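# Slide a door fully open while keeping the table upright

## Task

Push or pull the sliding door to its fully open position and have it stay there by itself, not because the robot is holding it. The door must not be slammed either open or closed. The coffee table must be standing upright when the scene ends. The robot must not tip over or be left leaning.

## Robot and tools

Robot: a Hello Robot Stretch 4 with one arm. It has an omni-wheel base, a lift that travels up a mast, an arm that telescopes forward, a three-joint wrist (yaw, pitch, roll) and a two-finger gripper. It stands about 1.6 m tall, and the base rim lies within 0.23 m of the base origin. A loose object may occasionally get nudged by something outside the robot's control.

Frames: the base frame sits on the floor under the base centre, with x ahead, y to the left and z up. hand_pose is given in this frame and marks a point between the open fingertips. Its axes line up with the base axes when all wrist joints read zero, and the printed position can be slightly wrong. The odometry frame is the base frame as it was when the scene began. base_odometry is computed from wheel rotation, so any slipping shows up as travel. Its heading runs from -3.142 to 3.142 and is positive to the left.

execute_actions takes "actions", a list holding one action or none, and an optional "cameras" list (head_camera, head_left_camera, head_right_camera, wrist_camera, or all). Leaving cameras out, null or ["all"] returns every camera. [] returns none. An empty actions list only reports state and images. One action may carry "base", "joints" or both, plus optional "pace" and "contact_limits". Alternatively it may be {"end_of_arm": "enable_torque"} alone, which re-powers any wrist or gripper motor that shut off, and that motor then holds its position. All motions in an action begin together and may finish at different times.
- base: exactly one relative move from where the base was last measured. translate_m is straight travel in metres, forward positive, -2 to 2. strafe_m is sideways travel in metres, left positive, -2 to 2. rotate_rad is an on-the-spot turn in radians, counter-clockwise from above positive, -3.2 to 3.2.
- joints: absolute joint targets, keyed by name. lift_m runs 0 to 1.2. arm_m is extension, 0 to 0.55. wrist_yaw_rad runs -1.134 to 4.276, with 0 pointing forward, positive to the left and 3.14 folded back; above 3.4 the arm may obstruct it. wrist_pitch_rad runs -1.117 to 4.259, with 0 level and 1.57 pointing down. wrist_roll_rad runs -1.117 to 4.259; at 0 the fingers are level, and positive rolls clockwise as seen from behind. gripper_m is the fingertip gap, -0.038 to 0.141, and values below 0 press the fingers together. The tolerances for done are ±0.004 for lift, arm and gripper, ±0.02 for yaw and roll, and ±0.05 for pitch. A joint target outside its range gets clipped and executed, and the result reports the clipping. An unknown key or any other out-of-range value makes the whole call rejected, with no motion. A joint or base left out of an action may keep pushing toward its earlier target without any status showing it.
- pace: "slow", "default", "fast" or "max". Base speed is 0.1, 0.3, 0.4 or 0.6 m/s and turning is 1, 2, 3 or 4 rad/s respectively. With lift_m above 0.2 these are capped further, down to 0.3 m/s and 1 rad/s at lift 1.2.
- contact_limits: only arm_m can be set, from 0 (gentlest) to 0.75 (firmest), and the default is 0.5. It sets how much force the arm may apply before it halts.
An action runs for at most 15 s. Example: {"base": {"translate_m": 0.3}, "joints": {"gripper_m": 0.05}, "pace": "fast"}.

wait takes seconds (0 to 10) and sends no new command; it returns the same state and images as an empty action. zoom_image takes camera and region [x0, y0, x1, y1] in pixels from the top-left corner, at most 504 by 504, and returns an enlarged view of that camera's latest full image. finished_scene takes scene (1 or 2), ends the scene after the final command has been held, reports success, and cannot be reversed. A reply that contains no tool call ends everything.

Suggested order: first call an empty action to look around. To unfold the wrist, send lift_m 0.4 together with wrist_yaw_rad 0. Find the door handle or edge with the head and wrist cameras. Approach it with small base moves, hook or grip it, and then slide the door to its stop at slow pace so it is not slammed. Let go, back away, and check that the door stays open and the table stands before calling finished_scene.

Readings: lidar_m lists 12 distances in metres, one per 30-degree sector. Sector 1 is straight ahead and they continue counter-clockwise, so sector 4 is left, 7 behind and 10 right. "-" means nothing was seen or something is closer than 0.25 m. The lidar covers heights of about 0.15 m up to the robot's height. It can miss glass, clear plastic and thin legs. wrist_depth_mm is a 7x7 grid of median depths (100 to 2000 mm), read from the top left, and it includes the robot's own body. turned_by_wheels versus turned_by_imu: a gap above about 0.1 rad means a collision or slip, and the heading error is roughly their difference. base_tilt gives forward and right lean in degrees, with a fixed bias of up to about 1.5. motor_effort is a percentage, positive toward higher joint values, with the bracketed value being the action's peak. For wheel_0, wheel_1 and wheel_2, positive means turning right. An at-rest effort outside the normal range means the motor is pushing on something or carrying load.

Statuses: done; off_target (stopped short and may still be pushing); contact_stop_at_<key> (something blocked it, that part goes slack, a slack lift can sag and a slack base can roll); limit_stop_at_<name>; limit_stop_at_tilt (lean over 6 degrees, with lift, arm and wheels slack until the lean eases); limit_stop_at_own_body (the joint can still move away from the body); time_out; torque_fault (a wrist or gripper motor went limp, so send enable_torque). After any stop, later execute_actions, wait and finished_scene calls in the same reply are skipped. on_its_own reports things not commanded, and there "held at" means the target being held.

Avoid: slamming the door, knocking the table, sustained hard pushes or pulls (especially with the lift high or contact limits high, as these can tip the robot), carrying over 1 kg with arm_m above 0.2 while driving, and pitching the gripper up while rolling it, which risks a self-collision stop. Gripper readings do not confirm a grasp; look for a clear rise in gripper effort instead. If the fingertips stick on a surface, raise the lift.

Each tool is called after "Emit:" by a JSON object that holds its "method" and its "body", one argument or row to a line.

## Session

Emit:
{"method": "execute_actions", "body": {
  "actions": []
}}

Scene clock: 0.00 s.
base_odometry: x=+0.000 y=+0.000 heading=+0.000 (m, m, rad; odometry frame)
turned_by_wheels: +0.000 (rad since the last result)
turned_by_imu: +0.000 (rad since the last result)
base_tilt: forward=+0.0 right=+0.1 (deg)
lidar_m: 0.79 0.80 1.33 1.89 1.96 1.66 0.84 0.91 1.25 1.83 1.17 0.80
base_status: not commanded
joint_positions: lift_m=+0.213 arm_m=-0.002 wrist_yaw_rad=+3.170 wrist_pitch_rad=-0.003 wrist_roll_rad=-0.007 gripper_m=+0.057
joint_status: not commanded
motor_effort: lift_m=+19 arm_m=+0 wrist_yaw_rad=-1 wrist_pitch_rad=-8 wrist_roll_rad=-4 gripper_m=-4 wheel_0=+0 wheel_1=-1 wheel_2=+1 (%)
hand_pose: x=-0.1218 y=+0.0792 z=+0.3921 quat_wxyz=(-0.014, +0.001, -0.003, +1.000) (m; base frame)
wrist_depth_mm: - 141 252 1138 1708 1618 1618 / - 114 140 1281 1708 1661 1661 / - 110 139 1708 1661 1661 1618 / - 121 152 1756 1661 1661 1618 / 141 1756 1756 1708 1661 1661 1618 / 213 1618 213 1397 196 1397 1308 / 211 1042 946 111 991 878 917
pictures: head_camera, head_left_camera, head_right_camera, wrist_camera
Images, in order (width x height): head_camera 420x560, head_left_camera 420x672, head_right_camera 420x672, wrist_camera 616x392.

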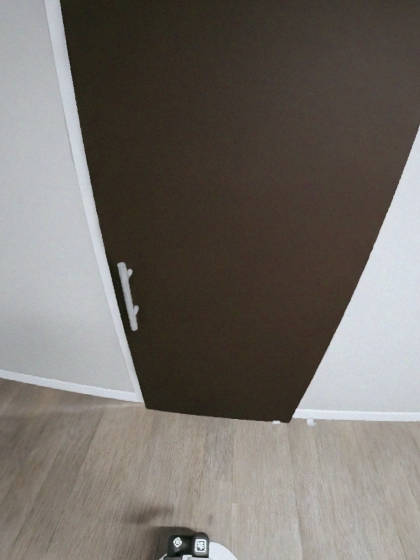

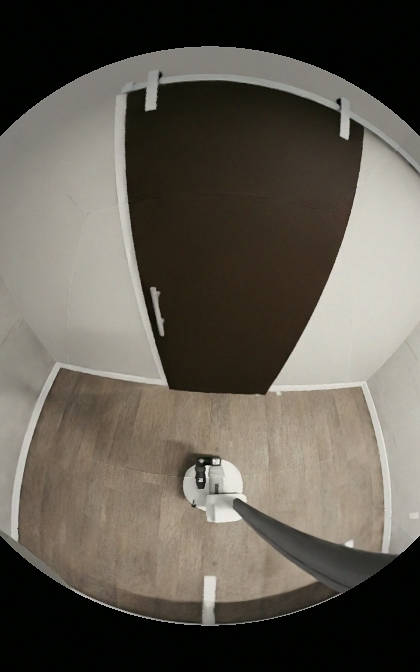

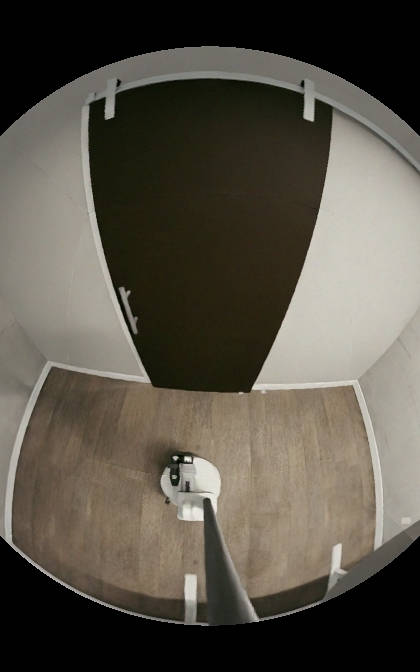

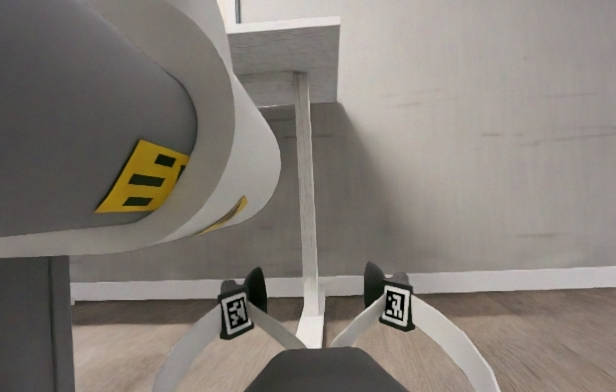

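Emit:
{"method": "execute_actions", "body": {
  "actions": [
    {"base":{"rotate_rad":-0.1},"joints":{"lift_m":0.75,"wrist_yaw_rad":0,"gripper_m":0.13},"pace":"fast"}
  ],
  "cameras": []
}}

Emit:
{"method": "execute_actions", "body": {
  "actions": [
    {"base":{"strafe_m":0.35}}
  ]
}}

Scene clock: 7.37 s.
base_odometry: x=+0.000 y=+0.000 heading=-0.100 (m, m, rad; odometry frame)
turned_by_wheels: -0.100 (rad since the last result)
turned_by_imu: -0.100 (rad since the last result)
base_tilt: forward=+0.0 right=+0.1 (deg)
lidar_m: 0.79 0.80 1.17 1.86 1.93 1.70 0.84 0.88 1.16 1.82 1.29 0.85
base_status: done
joint_positions: lift_m=+0.750 arm_m=-0.002 wrist_yaw_rad=+0.000 wrist_pitch_rad=-0.003 wrist_roll_rad=-0.007 gripper_m=+0.130
joint_status: all done
motor_effort: lift_m=+23(25) arm_m=+0(0) wrist_yaw_rad=-3(5) wrist_pitch_rad=-6(7) wrist_roll_rad=-3(4) gripper_m=+0(2) wheel_0=+1(6) wheel_1=+0(5) wheel_2=+1(7) (%)
hand_pose: x=+0.4576 y=-0.0873 z=+0.9287 quat_wxyz=(+1.000, -0.003, -0.001, +0.000) (m; base frame)
wrist_depth_mm: 580 591 591 591 597 609 668 / 580 580 591 597 603 603 668 / 580 585 585 591 597 597 661 / 574 580 585 585 591 597 661 / 580 574 585 591 597 597 668 / 574 580 219 591 591 597 661 / 569 574 580 111 597 597 661
pictures: none
No camera images: the call's "cameras" was empty. Leave "cameras" out to get every camera's image.

Scene clock: 9.87 s.
base_odometry: x=+0.035 y=+0.348 heading=-0.100 (m, m, rad; odometry frame)
turned_by_wheels: +0.000 (rad since the last result)
turned_by_imu: +0.001 (rad since the last result)
base_tilt: forward=+0.0 right=+0.1 (deg)
lidar_m: 0.74 0.85 1.18 1.53 1.56 1.73 1.20 0.90 1.20 2.15 1.26 0.84
base_status: done
joint_positions: lift_m=+0.750 arm_m=-0.002 wrist_yaw_rad=+0.000 wrist_pitch_rad=-0.003 wrist_roll_rad=-0.007 gripper_m=+0.130
joint_status: not commanded
motor_effort: lift_m=+23(23) arm_m=+0(0) wrist_yaw_rad=-1(3) wrist_pitch_rad=-7(7) wrist_roll_rad=-3(2) gripper_m=-2(3) wheel_0=+1(8) wheel_1=-2(8) wheel_2=+1(0) (%)
hand_pose: x=+0.4575 y=-0.0874 z=+0.9287 quat_wxyz=(+1.000, -0.003, -0.001, +0.000) (m; base frame)
wrist_depth_mm: 621 627 574 574 591 591 597 / 621 621 574 580 580 591 597 / 615 621 569 580 580 585 597 / 621 621 574 580 585 585 585 / 615 627 569 574 574 585 591 / 615 621 219 574 569 585 591 / 609 615 569 111 574 580 591
pictures: head_camera, head_left_camera, head_right_camera, wrist_camera
Images, in order (width x height): head_camera 420x560, head_left_camera 420x672, head_right_camera 420x672, wrist_camera 616x392.

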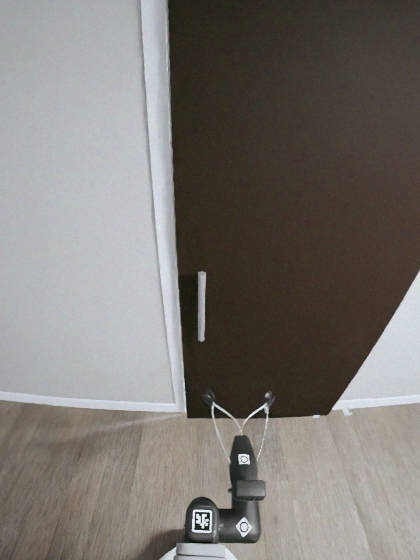

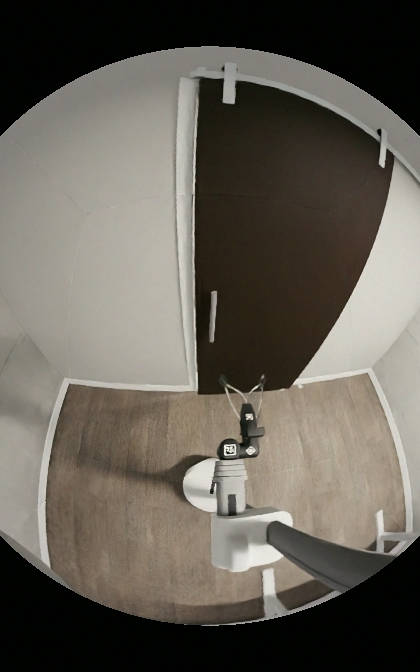

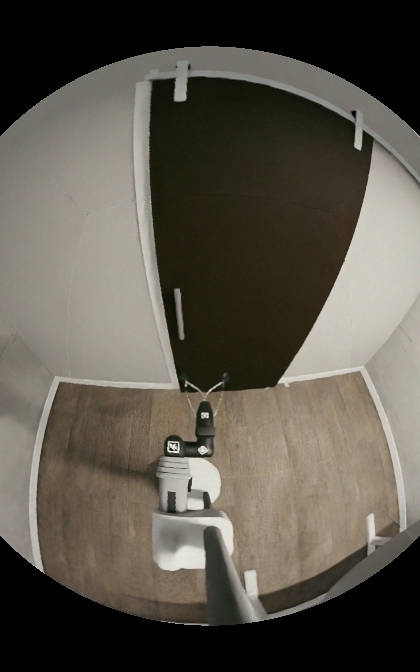

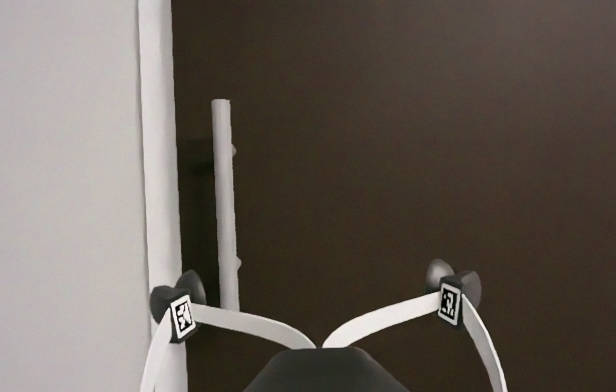

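Emit:
{"method": "execute_actions", "body": {
  "actions": [
    {"base":{"rotate_rad":0.03},"joints":{"lift_m":0.79}}
  ],
  "cameras": []
}}

Emit:
{"method": "execute_actions", "body": {
  "actions": [
    {"base":{"strafe_m":0.09},"joints":{"arm_m":0.2}}
  ],
  "cameras": ["head_camera","wrist_camera"]
}}

Scene clock: 15.60 s.
base_odometry: x=+0.035 y=+0.348 heading=-0.070 (m, m, rad; odometry frame)
turned_by_wheels: +0.030 (rad since the last result)
turned_by_imu: +0.031 (rad since the last result)
base_tilt: forward=-0.1 right=+0.1 (deg)
lidar_m: 0.73 0.88 1.20 1.52 1.58 1.71 1.06 0.92 1.24 2.17 1.25 0.82
base_status: done
joint_positions: lift_m=+0.790 arm_m=-0.002 wrist_yaw_rad=+0.000 wrist_pitch_rad=-0.003 wrist_roll_rad=-0.007 gripper_m=+0.130
joint_status: all done
motor_effort: lift_m=+24(27) arm_m=+0(0) wrist_yaw_rad=-3(1) wrist_pitch_rad=-7(5) wrist_roll_rad=-4(2) gripper_m=+0(2) wheel_0=-2(2) wheel_1=+0(4) wheel_2=+1(3) (%)
hand_pose: x=+0.4575 y=-0.0874 z=+0.9687 quat_wxyz=(+1.000, -0.003, -0.001, +0.000) (m; base frame)
wrist_depth_mm: 627 627 580 574 574 580 580 / 627 627 574 580 574 580 580 / 627 634 574 569 574 580 580 / 627 621 574 574 574 574 580 / 627 627 574 574 574 574 580 / 621 621 219 569 574 569 574 / 621 627 569 111 569 574 574
pictures: none
No camera images: the call's "cameras" was empty. Leave "cameras" out to get every camera's image.

Scene clock: 17.30 s.
base_odometry: x=+0.041 y=+0.438 heading=-0.070 (m, m, rad; odometry frame)
turned_by_wheels: +0.000 (rad since the last result)
turned_by_imu: +0.001 (rad since the last result)
base_tilt: forward=+0.0 right=+0.1 (deg)
lidar_m: 0.72 0.88 1.19 1.44 1.48 1.72 1.50 0.95 1.25 2.26 1.16 0.83
base_status: done
joint_positions: lift_m=+0.790 arm_m=+0.199 wrist_yaw_rad=+0.000 wrist_pitch_rad=-0.003 wrist_roll_rad=-0.007 gripper_m=+0.130
joint_status: all done
motor_effort: lift_m=+24(24) arm_m=+8(8) wrist_yaw_rad=+0(2) wrist_pitch_rad=-7(8) wrist_roll_rad=-3(3) gripper_m=-1(1) wheel_0=+0(7) wheel_1=+0(8) wheel_2=+0(1) (%)
hand_pose: x=+0.6581 y=-0.0874 z=+0.9687 quat_wxyz=(+1.000, -0.003, -0.001, +0.000) (m; base frame)
wrist_depth_mm: 430 433 379 377 375 377 379 / 433 430 375 375 377 377 377 / 430 430 375 377 375 377 375 / 430 427 373 375 373 377 375 / 427 430 415 375 375 373 375 / 427 427 219 373 375 373 373 / 427 427 415 111 375 373 375
pictures: head_camera, wrist_camera
Images, in order (width x height): head_camera 420x560, wrist_camera 616x392.

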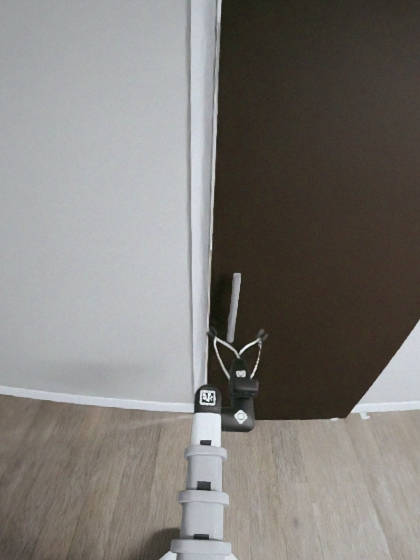

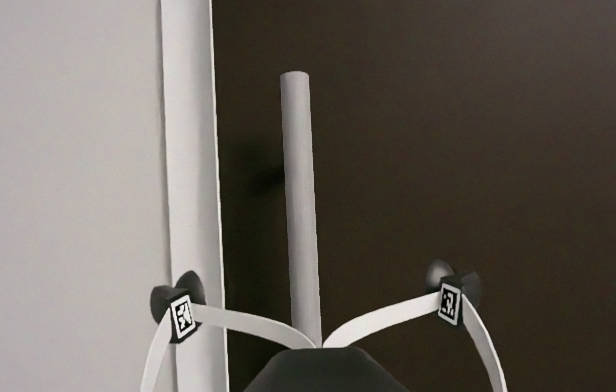

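Emit:
{"method": "execute_actions", "body": {
  "actions": [
    {"joints":{"arm_m":0.285,"gripper_m":0.06},"contact_limits":{"arm_m":0.2}}
  ],
  "cameras": ["wrist_camera"]
}}

Emit:
{"method": "execute_actions", "body": {
  "actions": [
    {"base":{"strafe_m":-0.12},"pace":"slow"}
  ],
  "cameras": ["head_camera","wrist_camera"]
}}

Scene clock: 22.67 s.
base_odometry: x=+0.041 y=+0.438 heading=-0.070 (m, m, rad; odometry frame)
turned_by_wheels: +0.000 (rad since the last result)
turned_by_imu: +0.001 (rad since the last result)
base_tilt: forward=+0.0 right=+0.2 (deg)
lidar_m: 0.74 0.88 1.20 1.44 1.51 1.71 1.49 0.94 1.24 2.26 1.15 0.81
base_status: not commanded
joint_positions: lift_m=+0.790 arm_m=+0.284 wrist_yaw_rad=+0.000 wrist_pitch_rad=-0.003 wrist_roll_rad=-0.007 gripper_m=+0.060
joint_status: all done
motor_effort: lift_m=+24(24) arm_m=+7(11) wrist_yaw_rad=-3(1) wrist_pitch_rad=-6(6) wrist_roll_rad=-3(2) gripper_m=-4(1) wheel_0=+0(0) wheel_1=+0(0) wheel_2=+0(0) (%)
contact_limits: arm_m 0.2
hand_pose: x=+0.7431 y=-0.0874 z=+0.9687 quat_wxyz=(+1.000, -0.003, -0.001, +0.000) (m; base frame)
wrist_depth_mm: 349 336 291 291 291 291 294 / 347 334 291 290 291 291 291 / 345 334 290 290 290 291 291 / 342 345 289 290 290 291 291 / 343 343 290 289 289 290 291 / 343 343 213 227 194 289 290 / 343 343 287 111 289 289 290
pictures: wrist_camera
Images, in order (width x height): wrist_camera 616x392.

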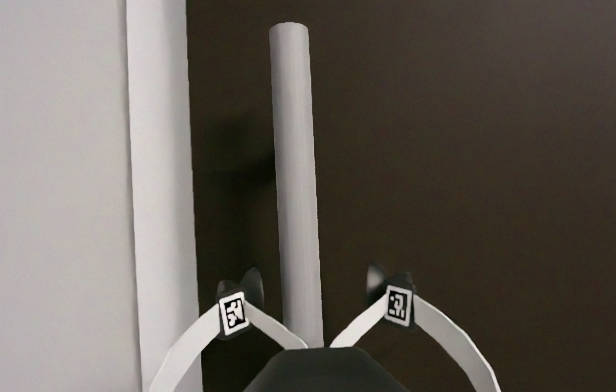

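Scene clock: 25.13 s.
base_odometry: x=+0.033 y=+0.318 heading=-0.070 (m, m, rad; odometry frame)
turned_by_wheels: +0.000 (rad since the last result)
turned_by_imu: +0.001 (rad since the last result)
base_tilt: forward=+0.0 right=+0.1 (deg)
lidar_m: 0.73 0.87 1.21 1.56 1.60 1.72 0.92 0.90 1.22 2.14 1.13 0.82
base_status: done
joint_positions: lift_m=+0.790 arm_m=+0.284 wrist_yaw_rad=-0.004 wrist_pitch_rad=-0.003 wrist_roll_rad=-0.007 gripper_m=+0.060
joint_status: not commanded
motor_effort: lift_m=+23(24) arm_m=+7(7) wrist_yaw_rad=+11(47) wrist_pitch_rad=-5(7) wrist_roll_rad=-3(4) gripper_m=-7(9) wheel_0=-2(17) wheel_1=+0(9) wheel_2=-1(8) (%)
hand_pose: x=+0.7428 y=-0.0886 z=+0.9687 quat_wxyz=(+1.000, -0.003, -0.001, -0.002) (m; base frame)
wrist_depth_mm: 334 - - 293 294 296 296 / 332 - - 293 294 296 296 / 332 - - 291 293 294 294 / 332 473 - 293 291 294 294 / 334 452 - 290 291 294 294 / 329 445 213 290 196 291 293 / 330 407 - 111 290 291 294
pictures: head_camera, wrist_camera
Images, in order (width x height): head_camera 420x560, wrist_camera 616x392.

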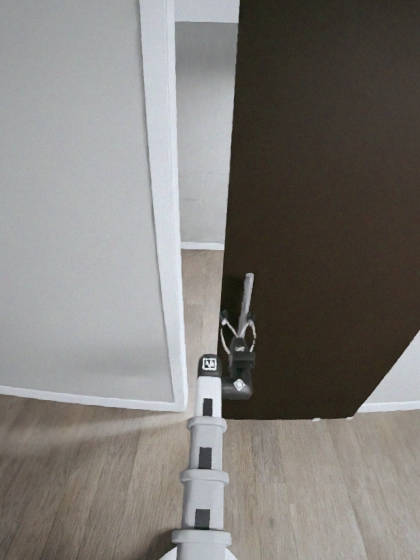

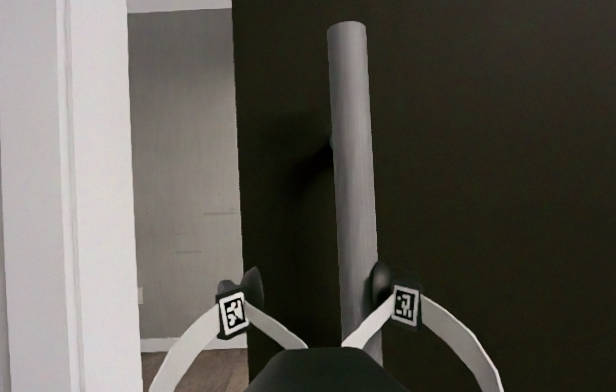

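Emit:
{"method": "execute_actions", "body": {
  "actions": [
    {"base":{"strafe_m":-0.55},"joints":{"arm_m":0.295,"gripper_m":0.035},"pace":"slow"}
  ]
}}

Scene clock: 33.87 s.
base_odometry: x=-0.005 y=-0.230 heading=-0.070 (m, m, rad; odometry frame)
turned_by_wheels: +0.000 (rad since the last result)
turned_by_imu: +0.004 (rad since the last result)
base_tilt: forward=+0.0 right=+0.1 (deg)
lidar_m: 0.73 1.09 1.22 2.10 2.20 0.93 0.86 0.89 1.18 1.59 1.16 0.81
base_status: done
joint_positions: lift_m=+0.790 arm_m=+0.294 wrist_yaw_rad=+0.000 wrist_pitch_rad=-0.003 wrist_roll_rad=-0.007 gripper_m=+0.035
joint_status: all done
motor_effort: lift_m=+24(24) arm_m=+7(11) wrist_yaw_rad=-4(48) wrist_pitch_rad=-6(6) wrist_roll_rad=-3(3) gripper_m=-4(9) wheel_0=+2(16) wheel_1=-3(7) wheel_2=+1(9) (%)
hand_pose: x=+0.7533 y=-0.0873 z=+0.9687 quat_wxyz=(+1.000, -0.003, -0.001, +0.000) (m; base frame)
wrist_depth_mm: - - 287 286 286 287 287 / - - 286 286 286 286 287 / - - 287 285 286 286 286 / - - 285 286 285 285 285 / - - 286 223 283 286 286 / - - 285 216 192 285 285 / - - 283 111 283 283 283
pictures: head_camera, head_left_camera, head_right_camera, wrist_camera
Images, in order (width x height): head_camera 420x560, head_left_camera 420x672, head_right_camera 420x672, wrist_camera 616x392.

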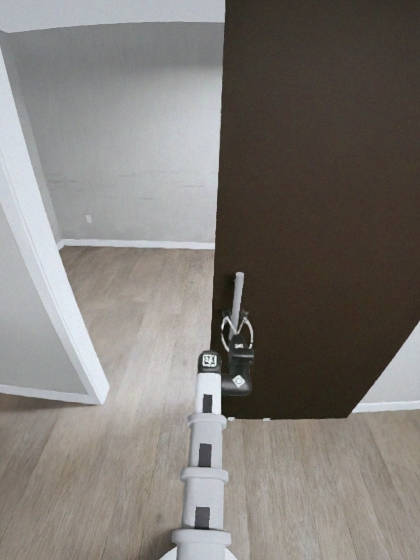

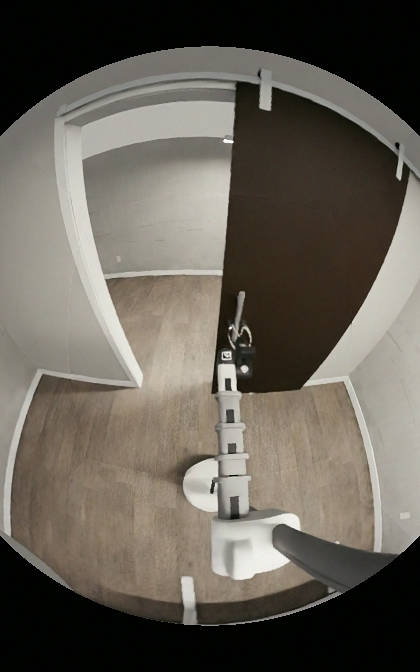

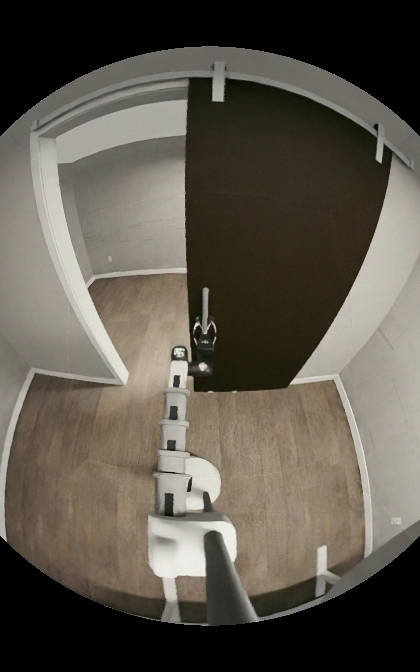

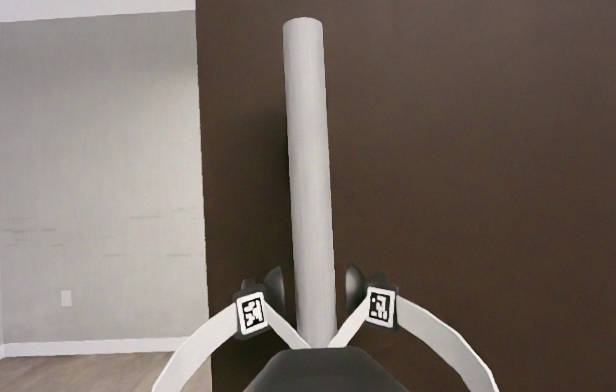

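Emit:
{"method": "execute_actions", "body": {
  "actions": [
    {"base":{"strafe_m":-0.12},"pace":"slow"}
  ]
}}

Emit:
{"method": "zoom_image", "body": {
  "camera": "head_right_camera",
  "region": [300,70,420,220]
}}

Scene clock: 42.47 s.
base_odometry: x=-0.014 y=-0.350 heading=-0.071 (m, m, rad; odometry frame)
turned_by_wheels: -0.001 (rad since the last result)
turned_by_imu: +0.001 (rad since the last result)
base_tilt: forward=+0.0 right=+0.1 (deg)
lidar_m: 0.73 1.16 1.18 2.22 2.33 0.91 0.85 0.90 1.20 1.47 1.15 0.82
base_status: done
joint_positions: lift_m=+0.790 arm_m=+0.294 wrist_yaw_rad=-0.003 wrist_pitch_rad=-0.003 wrist_roll_rad=-0.007 gripper_m=+0.035
joint_status: not commanded
motor_effort: lift_m=+23(23) arm_m=+7(6) wrist_yaw_rad=+7(43) wrist_pitch_rad=-6(7) wrist_roll_rad=-3(2) gripper_m=-6(10) wheel_0=-3(15) wheel_1=-4(7) wheel_2=-3(9) (%)
hand_pose: x=+0.7530 y=-0.0884 z=+0.9687 quat_wxyz=(+1.000, -0.003, -0.001, -0.002) (m; base frame)
wrist_depth_mm: - - 287 289 289 289 290 / - - 287 286 287 289 290 / - - 286 286 289 287 289 / - - 286 286 287 287 287 / - - 287 285 286 286 287 / - - 285 219 193 286 287 / - - 285 111 285 286 286
pictures: head_camera, head_left_camera, head_right_camera, wrist_camera
Images, in order (width x height): head_camera 420x560, head_left_camera 420x672, head_right_camera 420x672, wrist_camera 616x392.

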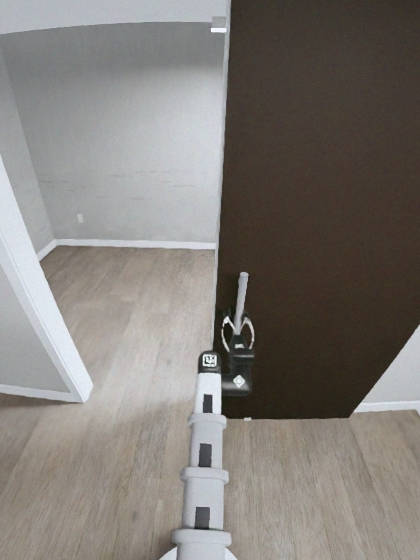

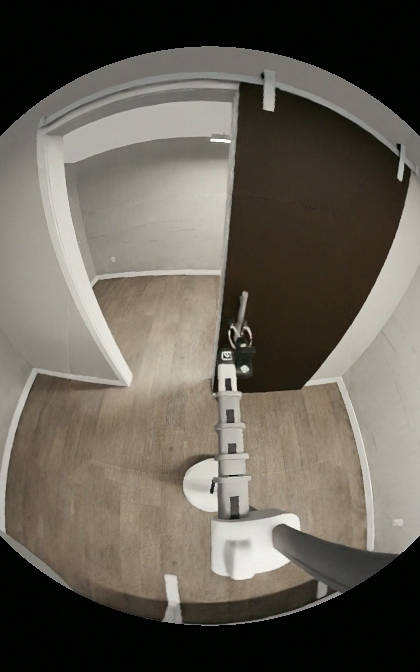

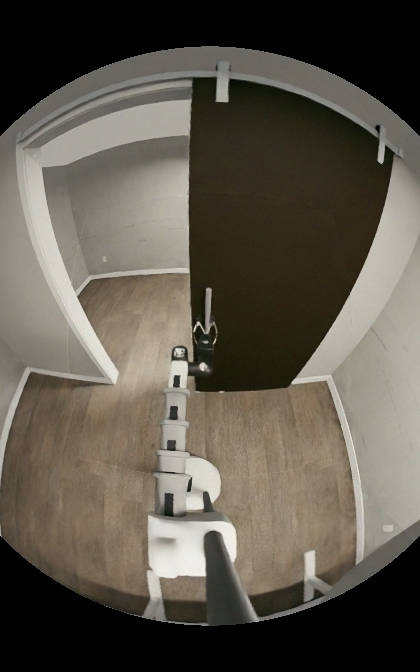

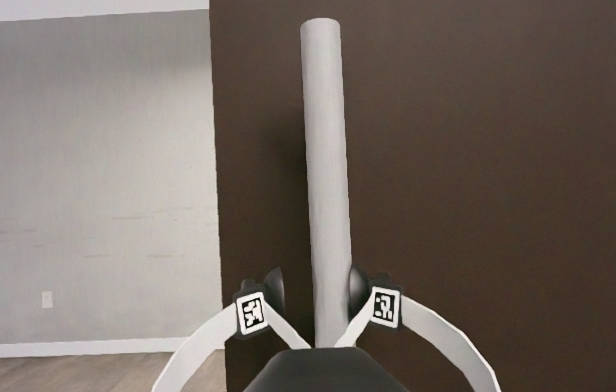

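Region (300, 70, 420, 220) of head_right_camera's 420x672 image, scaled by 3.360, with more detail than that image has; it fills the left 403 columns of this view, and the rest is white.

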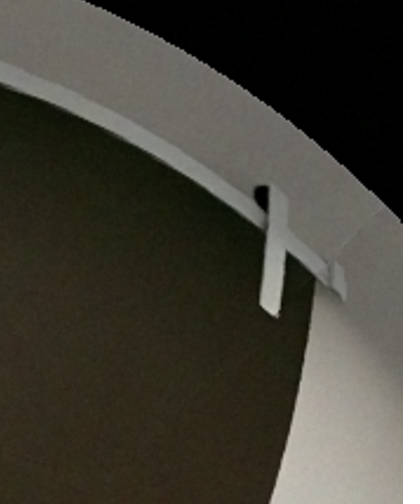

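Emit:
{"method": "execute_actions", "body": {
  "actions": [
    {"base":{"strafe_m":-0.045},"pace":"slow"}
  ],
  "cameras": ["head_right_camera","wrist_camera"]
}}

Scene clock: 47.90 s.
base_odometry: x=-0.017 y=-0.395 heading=-0.071 (m, m, rad; odometry frame)
turned_by_wheels: +0.000 (rad since the last result)
turned_by_imu: +0.001 (rad since the last result)
base_tilt: forward=-0.1 right=+0.1 (deg)
lidar_m: 0.73 1.20 1.20 2.28 2.36 0.86 0.85 0.88 1.20 1.41 1.14 0.82
base_status: done
joint_positions: lift_m=+0.790 arm_m=+0.294 wrist_yaw_rad=+0.000 wrist_pitch_rad=-0.003 wrist_roll_rad=-0.007 gripper_m=+0.035
joint_status: not commanded
motor_effort: lift_m=+24(24) arm_m=+6(7) wrist_yaw_rad=-3(28) wrist_pitch_rad=-7(7) wrist_roll_rad=-3(2) gripper_m=-5(7) wheel_0=+3(8) wheel_1=-2(5) wheel_2=+1(6) (%)
hand_pose: x=+0.7533 y=-0.0873 z=+0.9687 quat_wxyz=(+1.000, -0.003, -0.001, +0.000) (m; base frame)
wrist_depth_mm: - - 287 289 287 289 289 / - - 287 286 287 287 289 / - - 286 286 287 286 286 / - - 286 287 286 286 287 / - - 285 226 286 285 286 / - - 285 216 192 286 286 / - - 285 111 285 285 283
pictures: head_right_camera, wrist_camera
Images, in order (width x height): head_right_camera 420x672, wrist_camera 616x392.

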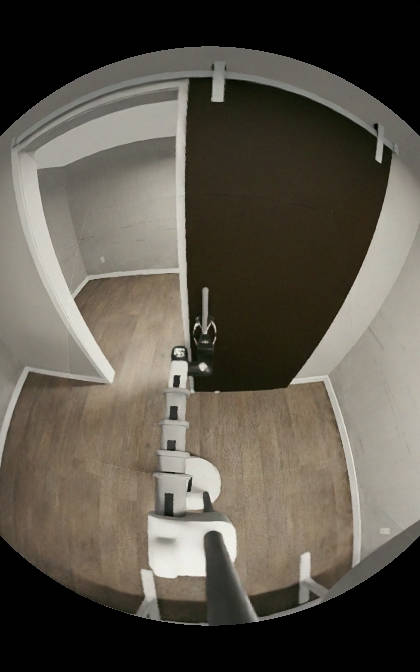

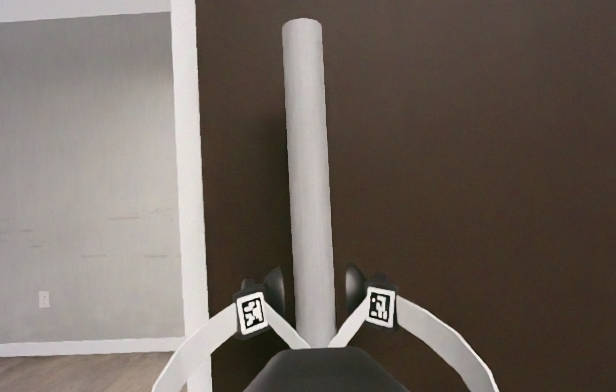

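Emit:
{"method": "execute_actions", "body": {
  "actions": [
    {"base":{"strafe_m":-0.04},"pace":"slow"}
  ],
  "cameras": ["wrist_camera"]
}}

Scene clock: 60.53 s.
base_odometry: x=-0.020 y=-0.435 heading=-0.071 (m, m, rad; odometry frame)
turned_by_wheels: +0.000 (rad since the last result)
turned_by_imu: +0.001 (rad since the last result)
base_tilt: forward=+0.1 right=+0.1 (deg)
lidar_m: 0.75 1.26 1.23 2.33 2.37 0.90 0.83 0.90 1.18 1.37 1.16 0.83
base_status: done
joint_positions: lift_m=+0.790 arm_m=+0.294 wrist_yaw_rad=+0.000 wrist_pitch_rad=-0.003 wrist_roll_rad=-0.007 gripper_m=+0.035
joint_status: not commanded
motor_effort: lift_m=+24(24) arm_m=+7(6) wrist_yaw_rad=-3(30) wrist_pitch_rad=-7(7) wrist_roll_rad=-3(3) gripper_m=-3(8) wheel_0=+0(10) wheel_1=-1(3) wheel_2=+1(6) (%)
hand_pose: x=+0.7533 y=-0.0873 z=+0.9687 quat_wxyz=(+1.000, -0.003, -0.001, +0.000) (m; base frame)
wrist_depth_mm: - 332 287 287 287 287 287 / - 332 286 227 286 286 287 / - - 286 286 286 286 287 / - - 285 286 286 285 286 / - - 285 285 285 285 286 / - - 285 216 192 285 285 / - - 283 111 285 283 283
pictures: wrist_camera
Images, in order (width x height): wrist_camera 616x392.

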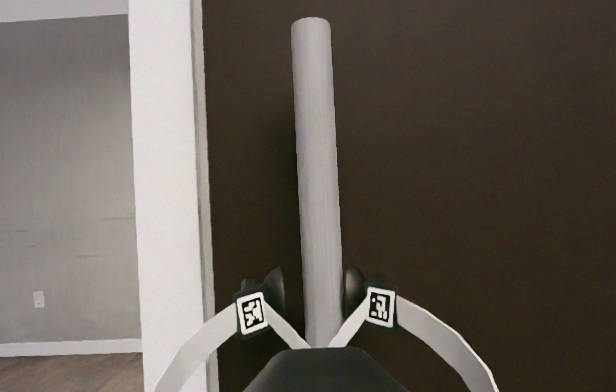

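Emit:
{"method": "execute_actions", "body": {
  "actions": [
    {"base":{"strafe_m":-0.04},"pace":"slow"}
  ],
  "cameras": ["wrist_camera"]
}}

Scene clock: 65.23 s.
base_odometry: x=-0.023 y=-0.474 heading=-0.071 (m, m, rad; odometry frame)
turned_by_wheels: +0.000 (rad since the last result)
turned_by_imu: +0.001 (rad since the last result)
base_tilt: forward=+0.0 right=+0.2 (deg)
lidar_m: 0.75 1.32 1.25 2.35 2.35 0.91 0.84 0.88 1.20 1.34 1.14 0.82
base_status: done
joint_positions: lift_m=+0.790 arm_m=+0.294 wrist_yaw_rad=+0.000 wrist_pitch_rad=-0.003 wrist_roll_rad=-0.007 gripper_m=+0.035
joint_status: not commanded
motor_effort: lift_m=+24(24) arm_m=+7(6) wrist_yaw_rad=-1(25) wrist_pitch_rad=-6(5) wrist_roll_rad=-4(3) gripper_m=-4(9) wheel_0=+2(8) wheel_1=+0(6) wheel_2=+1(3) (%)
hand_pose: x=+0.7533 y=-0.0873 z=+0.9687 quat_wxyz=(+1.000, -0.003, -0.001, +0.000) (m; base frame)
wrist_depth_mm: - 332 287 289 289 289 289 / - 332 287 287 287 287 287 / - 330 289 287 287 287 287 / - 330 286 287 287 287 287 / - 330 286 286 286 286 286 / - 330 285 216 191 285 285 / - 329 285 111 285 283 285
pictures: wrist_camera
Images, in order (width x height): wrist_camera 616x392.

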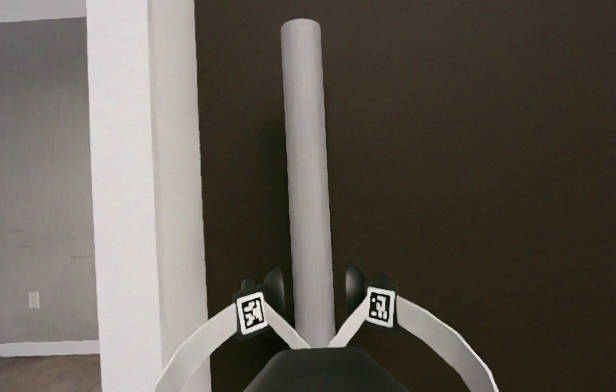

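Emit:
{"method": "execute_actions", "body": {
  "actions": [
    {"base":{"strafe_m":-0.035},"pace":"slow"}
  ],
  "cameras": ["wrist_camera","head_right_camera"]
}}

Scene clock: 70.30 s.
base_odometry: x=-0.025 y=-0.509 heading=-0.070 (m, m, rad; odometry frame)
turned_by_wheels: +0.001 (rad since the last result)
turned_by_imu: +0.002 (rad since the last result)
base_tilt: forward=+0.0 right=+0.1 (deg)
lidar_m: 0.73 1.37 1.28 2.38 2.37 0.89 0.85 0.89 1.20 1.31 1.15 0.83
base_status: done
joint_positions: lift_m=+0.790 arm_m=+0.294 wrist_yaw_rad=+0.006 wrist_pitch_rad=-0.003 wrist_roll_rad=-0.007 gripper_m=+0.035
joint_status: not commanded
on_its_own: wrist_yaw_rad is at rest, and its effort (-19) is outside its rest range (-13 to +13)
motor_effort: lift_m=+24(23) arm_m=+7(7) wrist_yaw_rad=-19(26) wrist_pitch_rad=-7(9) wrist_roll_rad=-3(4) gripper_m=-9(8) wheel_0=+6(10) wheel_1=+1(5) wheel_2=+4(3) (%)
hand_pose: x=+0.7538 y=-0.0856 z=+0.9687 quat_wxyz=(+1.000, -0.003, -0.001, +0.003) (m; base frame)
wrist_depth_mm: - 345 289 289 287 286 286 / - 345 289 289 287 286 285 / - 345 287 286 286 285 285 / - 343 286 287 285 286 285 / - 342 287 225 286 285 285 / - 336 206 220 193 283 283 / - 330 285 111 283 283 283
pictures: head_right_camera, wrist_camera
Images, in order (width x height): head_right_camera 420x672, wrist_camera 616x392.

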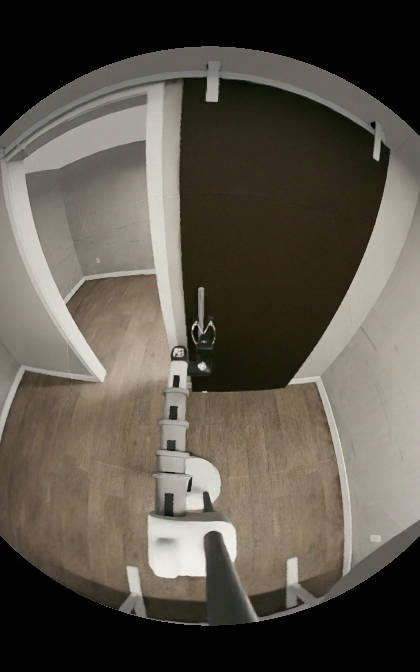

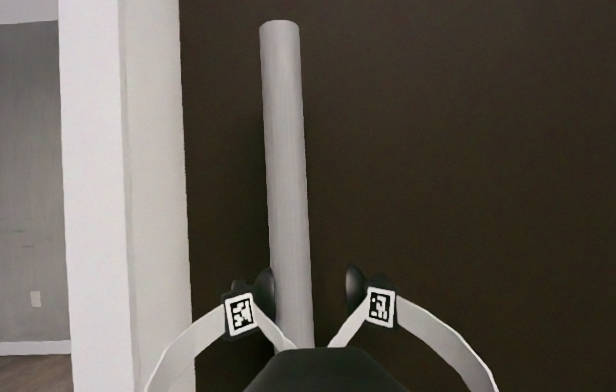

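Emit:
{"method": "execute_actions", "body": {
  "actions": [
    {"base":{"strafe_m":-0.015},"pace":"slow"}
  ],
  "cameras": ["wrist_camera"]
}}

Emit:
{"method": "execute_actions", "body": {
  "actions": [
    {"joints":{"gripper_m":0.14}}
  ],
  "cameras": ["wrist_camera"]
}}

Scene clock: 76.77 s.
base_odometry: x=-0.026 y=-0.524 heading=-0.068 (m, m, rad; odometry frame)
turned_by_wheels: +0.002 (rad since the last result)
turned_by_imu: +0.003 (rad since the last result)
base_tilt: forward=+0.0 right=+0.1 (deg)
lidar_m: 0.73 1.39 1.30 2.41 2.36 0.89 0.84 0.89 1.17 1.29 1.14 0.83
base_status: done
joint_positions: lift_m=+0.790 arm_m=+0.294 wrist_yaw_rad=+0.015 wrist_pitch_rad=-0.003 wrist_roll_rad=-0.007 gripper_m=+0.035
joint_status: not commanded
on_its_own: wrist_yaw_rad is at rest, and its effort (-43) is outside its rest range (-13 to +13)
motor_effort: lift_m=+24(23) arm_m=+6(7) wrist_yaw_rad=-43(45) wrist_pitch_rad=-6(8) wrist_roll_rad=-4(4) gripper_m=-9(9) wheel_0=+12(13) wheel_1=+4(6) wheel_2=+8(7) (%)
hand_pose: x=+0.7545 y=-0.0831 z=+0.9687 quat_wxyz=(+1.000, -0.003, -0.001, +0.007) (m; base frame)
wrist_depth_mm: - 347 289 285 285 281 281 / - 347 286 285 282 281 279 / - 347 286 283 282 282 279 / - 345 286 285 281 279 279 / - 345 285 283 282 281 278 / - 343 195 282 192 279 277 / - 332 285 111 282 278 277
pictures: wrist_camera
Images, in order (width x height): wrist_camera 616x392.

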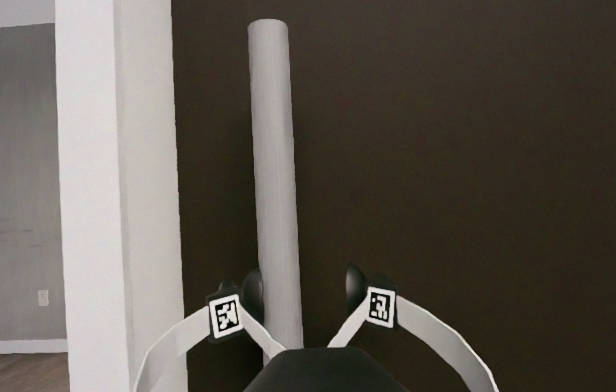

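Scene clock: 78.80 s.
base_odometry: x=-0.026 y=-0.524 heading=-0.070 (m, m, rad; odometry frame)
turned_by_wheels: -0.002 (rad since the last result)
turned_by_imu: -0.002 (rad since the last result)
base_tilt: forward=+0.0 right=+0.2 (deg)
lidar_m: 0.73 1.38 1.28 2.41 2.37 0.90 0.84 0.87 1.19 1.28 1.15 0.81
base_status: not commanded
joint_positions: lift_m=+0.790 arm_m=+0.294 wrist_yaw_rad=+0.000 wrist_pitch_rad=-0.003 wrist_roll_rad=-0.007 gripper_m=+0.140
joint_status: all done
motor_effort: lift_m=+24(24) arm_m=+7(6) wrist_yaw_rad=-1(46) wrist_pitch_rad=-7(6) wrist_roll_rad=-3(3) gripper_m=-2(11) wheel_0=+1(12) wheel_1=+1(4) wheel_2=+0(8) (%)
hand_pose: x=+0.7533 y=-0.0873 z=+0.9687 quat_wxyz=(+1.000, -0.003, -0.001, +0.000) (m; base frame)
wrist_depth_mm: 334 345 289 290 289 290 289 / 332 343 287 289 290 290 289 / 332 345 289 287 289 289 289 / 330 343 287 287 289 286 289 / 330 343 287 289 287 287 287 / - 329 217 287 287 213 287 / - 330 286 111 286 286 286
pictures: wrist_camera
Images, in order (width x height): wrist_camera 616x392.

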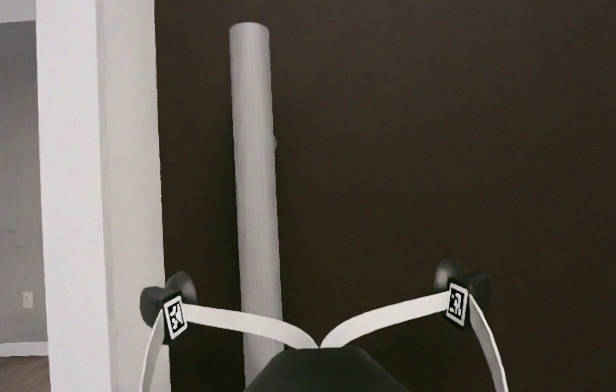

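Emit:
{"method": "finished_scene", "body": {
  "scene": 1
}}

The scene is finished: the task was done.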